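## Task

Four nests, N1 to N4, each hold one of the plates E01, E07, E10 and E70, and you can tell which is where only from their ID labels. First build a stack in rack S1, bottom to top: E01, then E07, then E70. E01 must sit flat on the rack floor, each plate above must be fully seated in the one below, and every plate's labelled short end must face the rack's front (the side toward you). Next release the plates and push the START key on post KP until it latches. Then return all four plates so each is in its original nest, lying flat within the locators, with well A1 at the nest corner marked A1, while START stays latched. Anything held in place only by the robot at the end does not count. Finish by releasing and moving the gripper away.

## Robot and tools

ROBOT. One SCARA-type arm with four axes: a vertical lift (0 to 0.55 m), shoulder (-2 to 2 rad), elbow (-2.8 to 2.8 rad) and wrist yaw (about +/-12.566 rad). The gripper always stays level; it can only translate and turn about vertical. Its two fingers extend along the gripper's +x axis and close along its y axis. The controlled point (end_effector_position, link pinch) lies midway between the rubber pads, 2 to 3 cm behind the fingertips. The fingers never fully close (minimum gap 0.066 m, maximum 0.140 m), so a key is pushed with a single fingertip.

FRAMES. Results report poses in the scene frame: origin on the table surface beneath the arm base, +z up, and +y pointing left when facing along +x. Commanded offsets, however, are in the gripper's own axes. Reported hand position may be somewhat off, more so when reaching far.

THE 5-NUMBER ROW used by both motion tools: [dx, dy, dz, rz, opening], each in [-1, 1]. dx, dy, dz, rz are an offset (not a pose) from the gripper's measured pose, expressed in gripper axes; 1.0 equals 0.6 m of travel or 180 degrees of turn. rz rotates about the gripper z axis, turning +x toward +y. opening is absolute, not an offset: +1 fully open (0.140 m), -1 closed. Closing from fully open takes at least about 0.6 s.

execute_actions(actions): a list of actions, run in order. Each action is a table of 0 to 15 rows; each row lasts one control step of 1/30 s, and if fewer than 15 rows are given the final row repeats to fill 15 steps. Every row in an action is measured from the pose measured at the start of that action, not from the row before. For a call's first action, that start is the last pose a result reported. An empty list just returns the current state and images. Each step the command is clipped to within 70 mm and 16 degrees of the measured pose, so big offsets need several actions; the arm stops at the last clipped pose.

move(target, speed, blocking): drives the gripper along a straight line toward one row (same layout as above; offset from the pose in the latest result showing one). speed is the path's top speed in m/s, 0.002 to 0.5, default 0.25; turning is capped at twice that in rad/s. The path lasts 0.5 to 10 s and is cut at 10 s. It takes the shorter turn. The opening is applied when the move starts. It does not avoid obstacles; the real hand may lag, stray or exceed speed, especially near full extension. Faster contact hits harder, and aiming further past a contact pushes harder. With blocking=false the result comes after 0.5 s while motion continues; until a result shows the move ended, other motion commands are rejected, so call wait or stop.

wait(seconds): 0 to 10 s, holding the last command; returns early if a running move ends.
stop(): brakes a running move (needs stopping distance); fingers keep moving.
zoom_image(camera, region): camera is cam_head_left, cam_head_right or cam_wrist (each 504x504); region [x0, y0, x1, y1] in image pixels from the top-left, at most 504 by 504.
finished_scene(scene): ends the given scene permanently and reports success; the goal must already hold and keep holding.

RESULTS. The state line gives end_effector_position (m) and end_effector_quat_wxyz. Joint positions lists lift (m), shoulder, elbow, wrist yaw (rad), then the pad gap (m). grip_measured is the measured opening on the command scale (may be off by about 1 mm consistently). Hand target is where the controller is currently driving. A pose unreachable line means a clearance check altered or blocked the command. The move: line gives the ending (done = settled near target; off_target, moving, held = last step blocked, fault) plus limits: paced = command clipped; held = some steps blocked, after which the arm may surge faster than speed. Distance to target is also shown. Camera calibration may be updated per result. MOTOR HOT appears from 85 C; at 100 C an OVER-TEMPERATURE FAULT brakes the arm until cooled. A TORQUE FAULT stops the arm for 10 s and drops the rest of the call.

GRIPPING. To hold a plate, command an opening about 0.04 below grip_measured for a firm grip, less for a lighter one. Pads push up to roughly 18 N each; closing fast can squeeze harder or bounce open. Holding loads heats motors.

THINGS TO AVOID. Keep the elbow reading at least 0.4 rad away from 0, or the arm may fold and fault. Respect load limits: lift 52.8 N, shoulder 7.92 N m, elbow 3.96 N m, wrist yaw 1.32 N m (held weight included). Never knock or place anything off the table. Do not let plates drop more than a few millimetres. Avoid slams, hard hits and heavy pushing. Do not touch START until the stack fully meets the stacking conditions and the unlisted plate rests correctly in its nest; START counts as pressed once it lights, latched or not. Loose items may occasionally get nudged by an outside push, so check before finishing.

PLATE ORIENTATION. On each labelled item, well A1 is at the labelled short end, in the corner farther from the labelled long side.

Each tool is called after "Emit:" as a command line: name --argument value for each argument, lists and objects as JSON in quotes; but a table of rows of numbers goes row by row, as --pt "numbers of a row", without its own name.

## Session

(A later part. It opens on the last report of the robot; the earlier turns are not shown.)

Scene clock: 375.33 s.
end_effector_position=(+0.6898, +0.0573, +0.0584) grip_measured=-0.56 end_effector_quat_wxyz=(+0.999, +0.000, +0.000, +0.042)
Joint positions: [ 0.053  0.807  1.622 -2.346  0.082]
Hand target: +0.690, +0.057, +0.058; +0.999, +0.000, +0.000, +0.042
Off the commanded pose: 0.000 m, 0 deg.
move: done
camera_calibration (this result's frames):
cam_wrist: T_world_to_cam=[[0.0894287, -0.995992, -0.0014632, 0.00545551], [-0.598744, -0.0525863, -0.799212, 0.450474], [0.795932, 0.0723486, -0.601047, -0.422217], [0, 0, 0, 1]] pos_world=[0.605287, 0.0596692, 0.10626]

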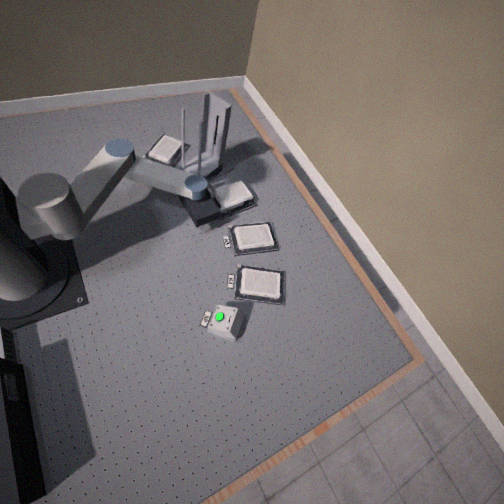

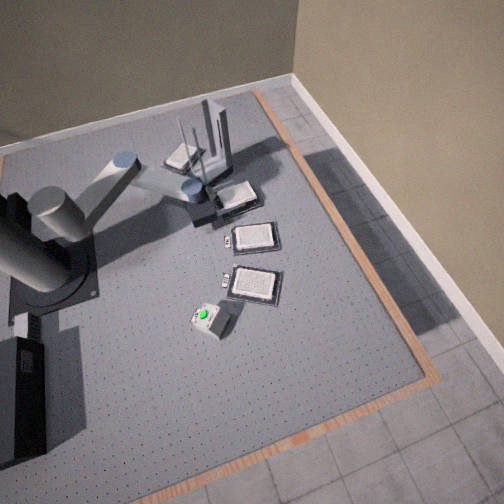

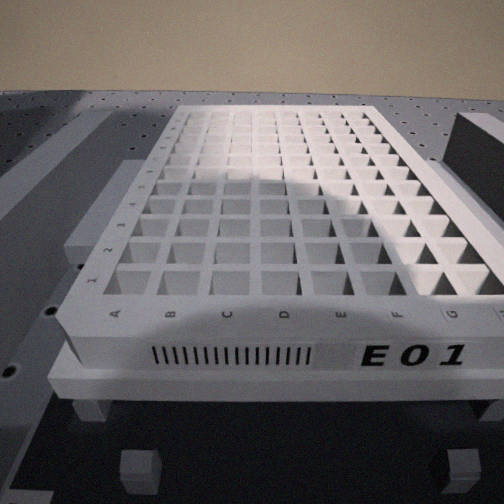

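Pins look symmetric and in place. Lowering slowly.

Emit:
move --target '[0, 0, -0.0399, 0, -0.62]' --speed 0.02

Scene clock: 378.03 s.
end_effector_position=(+0.6898, +0.0573, +0.0344) grip_measured=-0.56 end_effector_quat_wxyz=(+0.999, +0.000, +0.000, +0.042)
Joint positions: [ 0.029  0.807  1.622 -2.346  0.082]
Hand target: +0.690, +0.057, +0.034; +0.999, +0.000, +0.000, +0.042
Off the commanded pose: 0.000 m, 0 deg.
move: done
camera_calibration (this result's frames):
cam_wrist: T_world_to_cam=[[0.0894131, -0.995994, -0.0014632, 0.00542612], [-0.598745, -0.0525769, -0.799212, 0.431299], [0.795933, 0.0723361, -0.601047, -0.436637], [0, 0, 0, 1]] pos_world=[0.605287, 0.0596654, 0.0822678]

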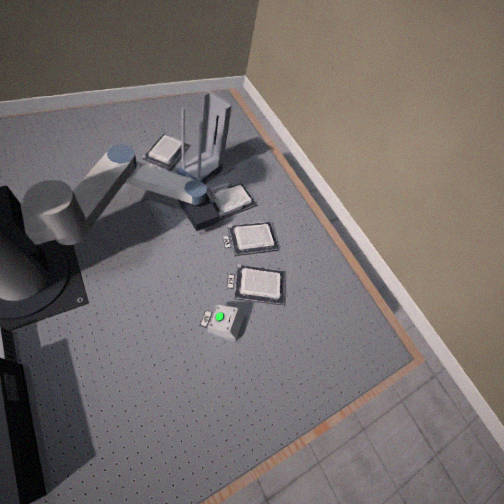

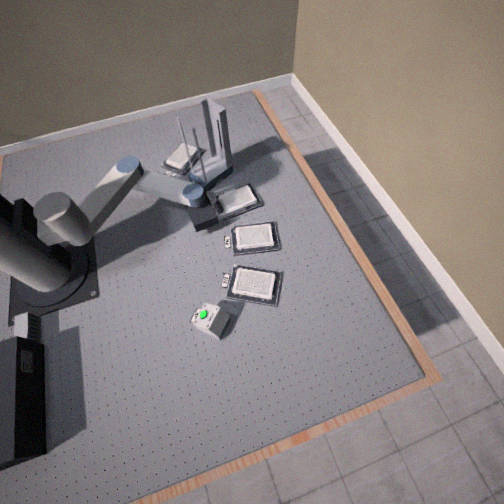

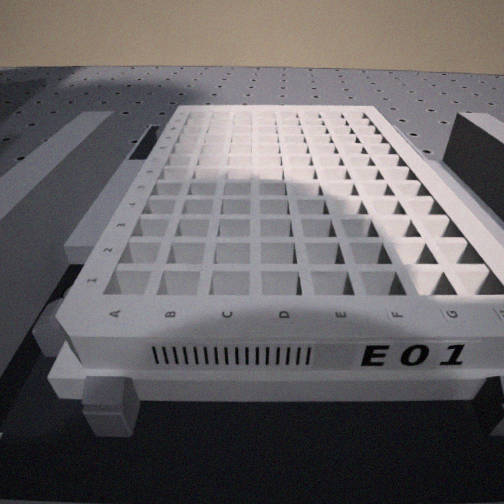

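Seated inside the locators. Releasing.

Emit:
execute_actions --actions '[[[0,0,0.001,0,0.15]],[[0,0,0.03,0,0.15]]]'

Emit:
move --target '[-0.18, 0, 0.06, 0, 0.15]' --speed 0.2

Scene clock: 380.97 s.
end_effector_position=(+0.6898, +0.0573, +0.0530) grip_measured=+0.15 end_effector_quat_wxyz=(+0.999, +0.000, +0.000, +0.042)
Joint positions: [ 0.048  0.807  1.622 -2.346  0.109]
Hand target: +0.690, +0.057, +0.053; +0.999, +0.000, +0.000, +0.042
Off the commanded pose: 0.000 m, 0 deg.
camera_calibration (this result's frames):
cam_wrist: T_world_to_cam=[[0.0894397, -0.995991, -0.0014632, 0.00544317], [-0.598743, -0.0525929, -0.799212, 0.446215], [0.795931, 0.0723574, -0.601047, -0.425425], [0, 0, 0, 1]] pos_world=[0.605291, 0.0596717, 0.100928]

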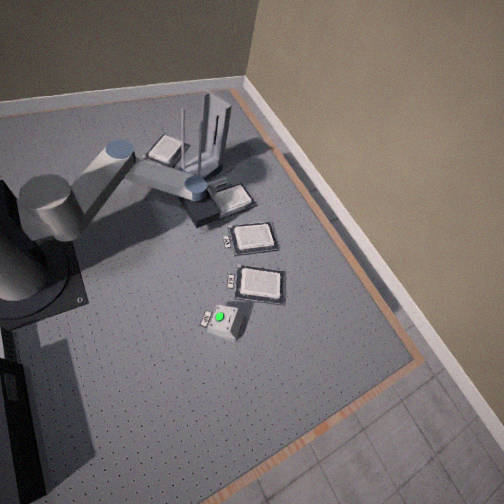

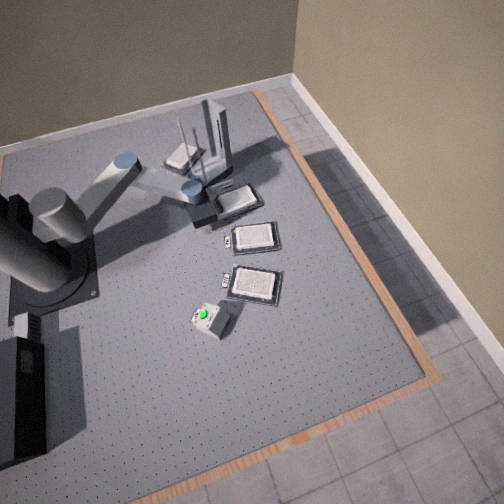

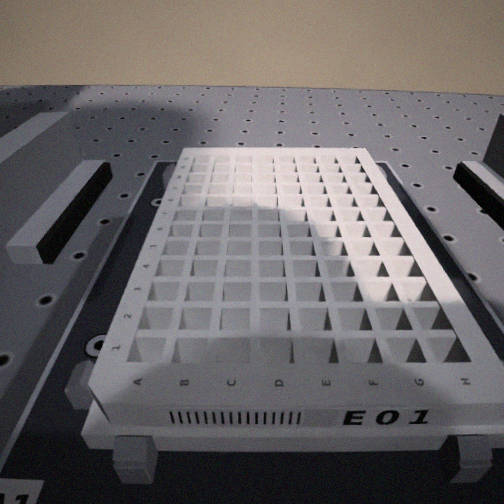

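Scene clock: 381.90 s.
end_effector_position=(+0.5821, +0.0481, +0.0891) grip_measured=+0.15 end_effector_quat_wxyz=(+0.999, +0.000, +0.000, +0.042)
Joint positions: [ 0.084  1.038  1.082 -2.036  0.109]
Hand target: +0.582, +0.048, +0.089; +0.999, +0.000, +0.000, +0.042
Off the commanded pose: 0.000 m, 0 deg.
move: done
camera_calibration (this result's frames):
cam_wrist: T_world_to_cam=[[0.0891601, -0.996016, -0.0014632, 0.0061815], [-0.598758, -0.0524248, -0.799212, 0.410082], [0.795952, 0.0721339, -0.601047, -0.317374], [0, 0, 0, 1]] pos_world=[0.497603, 0.0505487, 0.136995]

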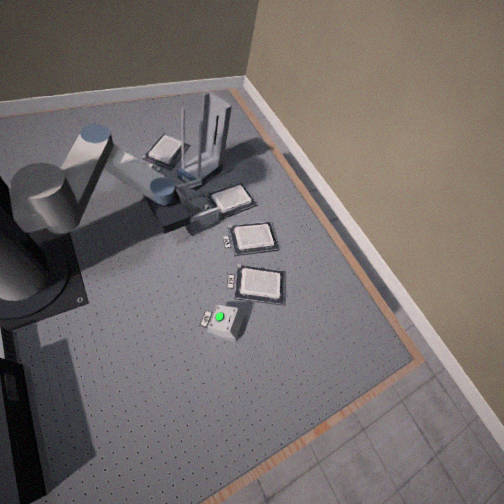

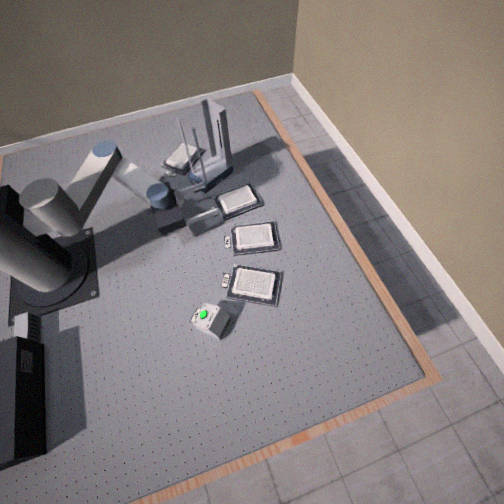

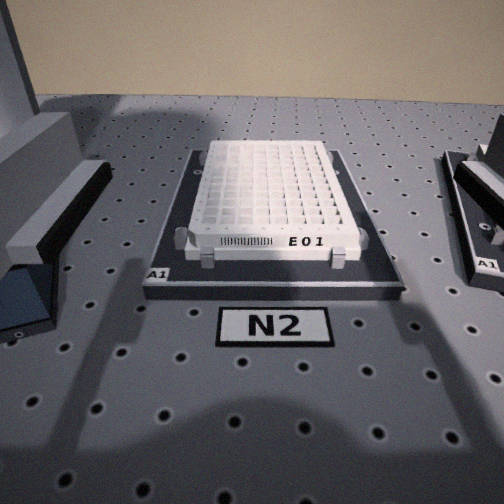

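E01 is seated in N2 with A1 at the marked corner. A quick zoom to verify all nests and START.

Emit:
zoom_image --camera "cam_head_left" --region '[130, 120, 310, 350]'

Emit:
zoom_image --camera "cam_head_right" --region '[150, 130, 310, 350]'

Region (130, 120, 310, 350) of cam_head_left's 504x504 image, scaled by 2.191, with more detail than that image has; it fills the left 394 columns of this view, and the rest is white.

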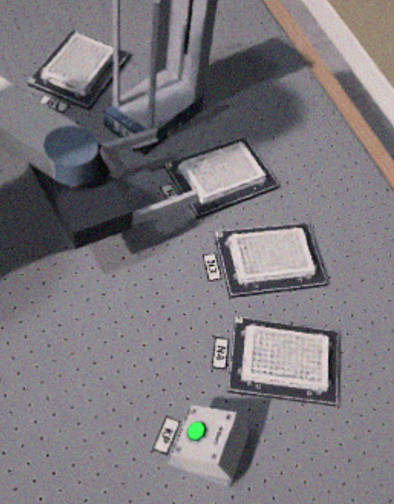

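Region (150, 130, 310, 350) of cam_head_right's 504x504 image, scaled by 2.291, with more detail than that image has; it fills the left 367 columns of this view, and the rest is white.

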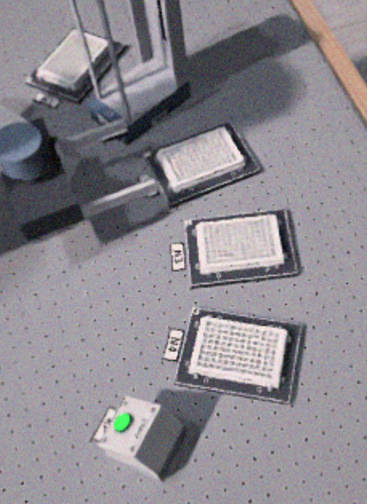

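All four plates are seated in their nests, START is still lit, and the gripper is clear.

Emit:
finished_scene --scene 2

The scene is finished: the task was done.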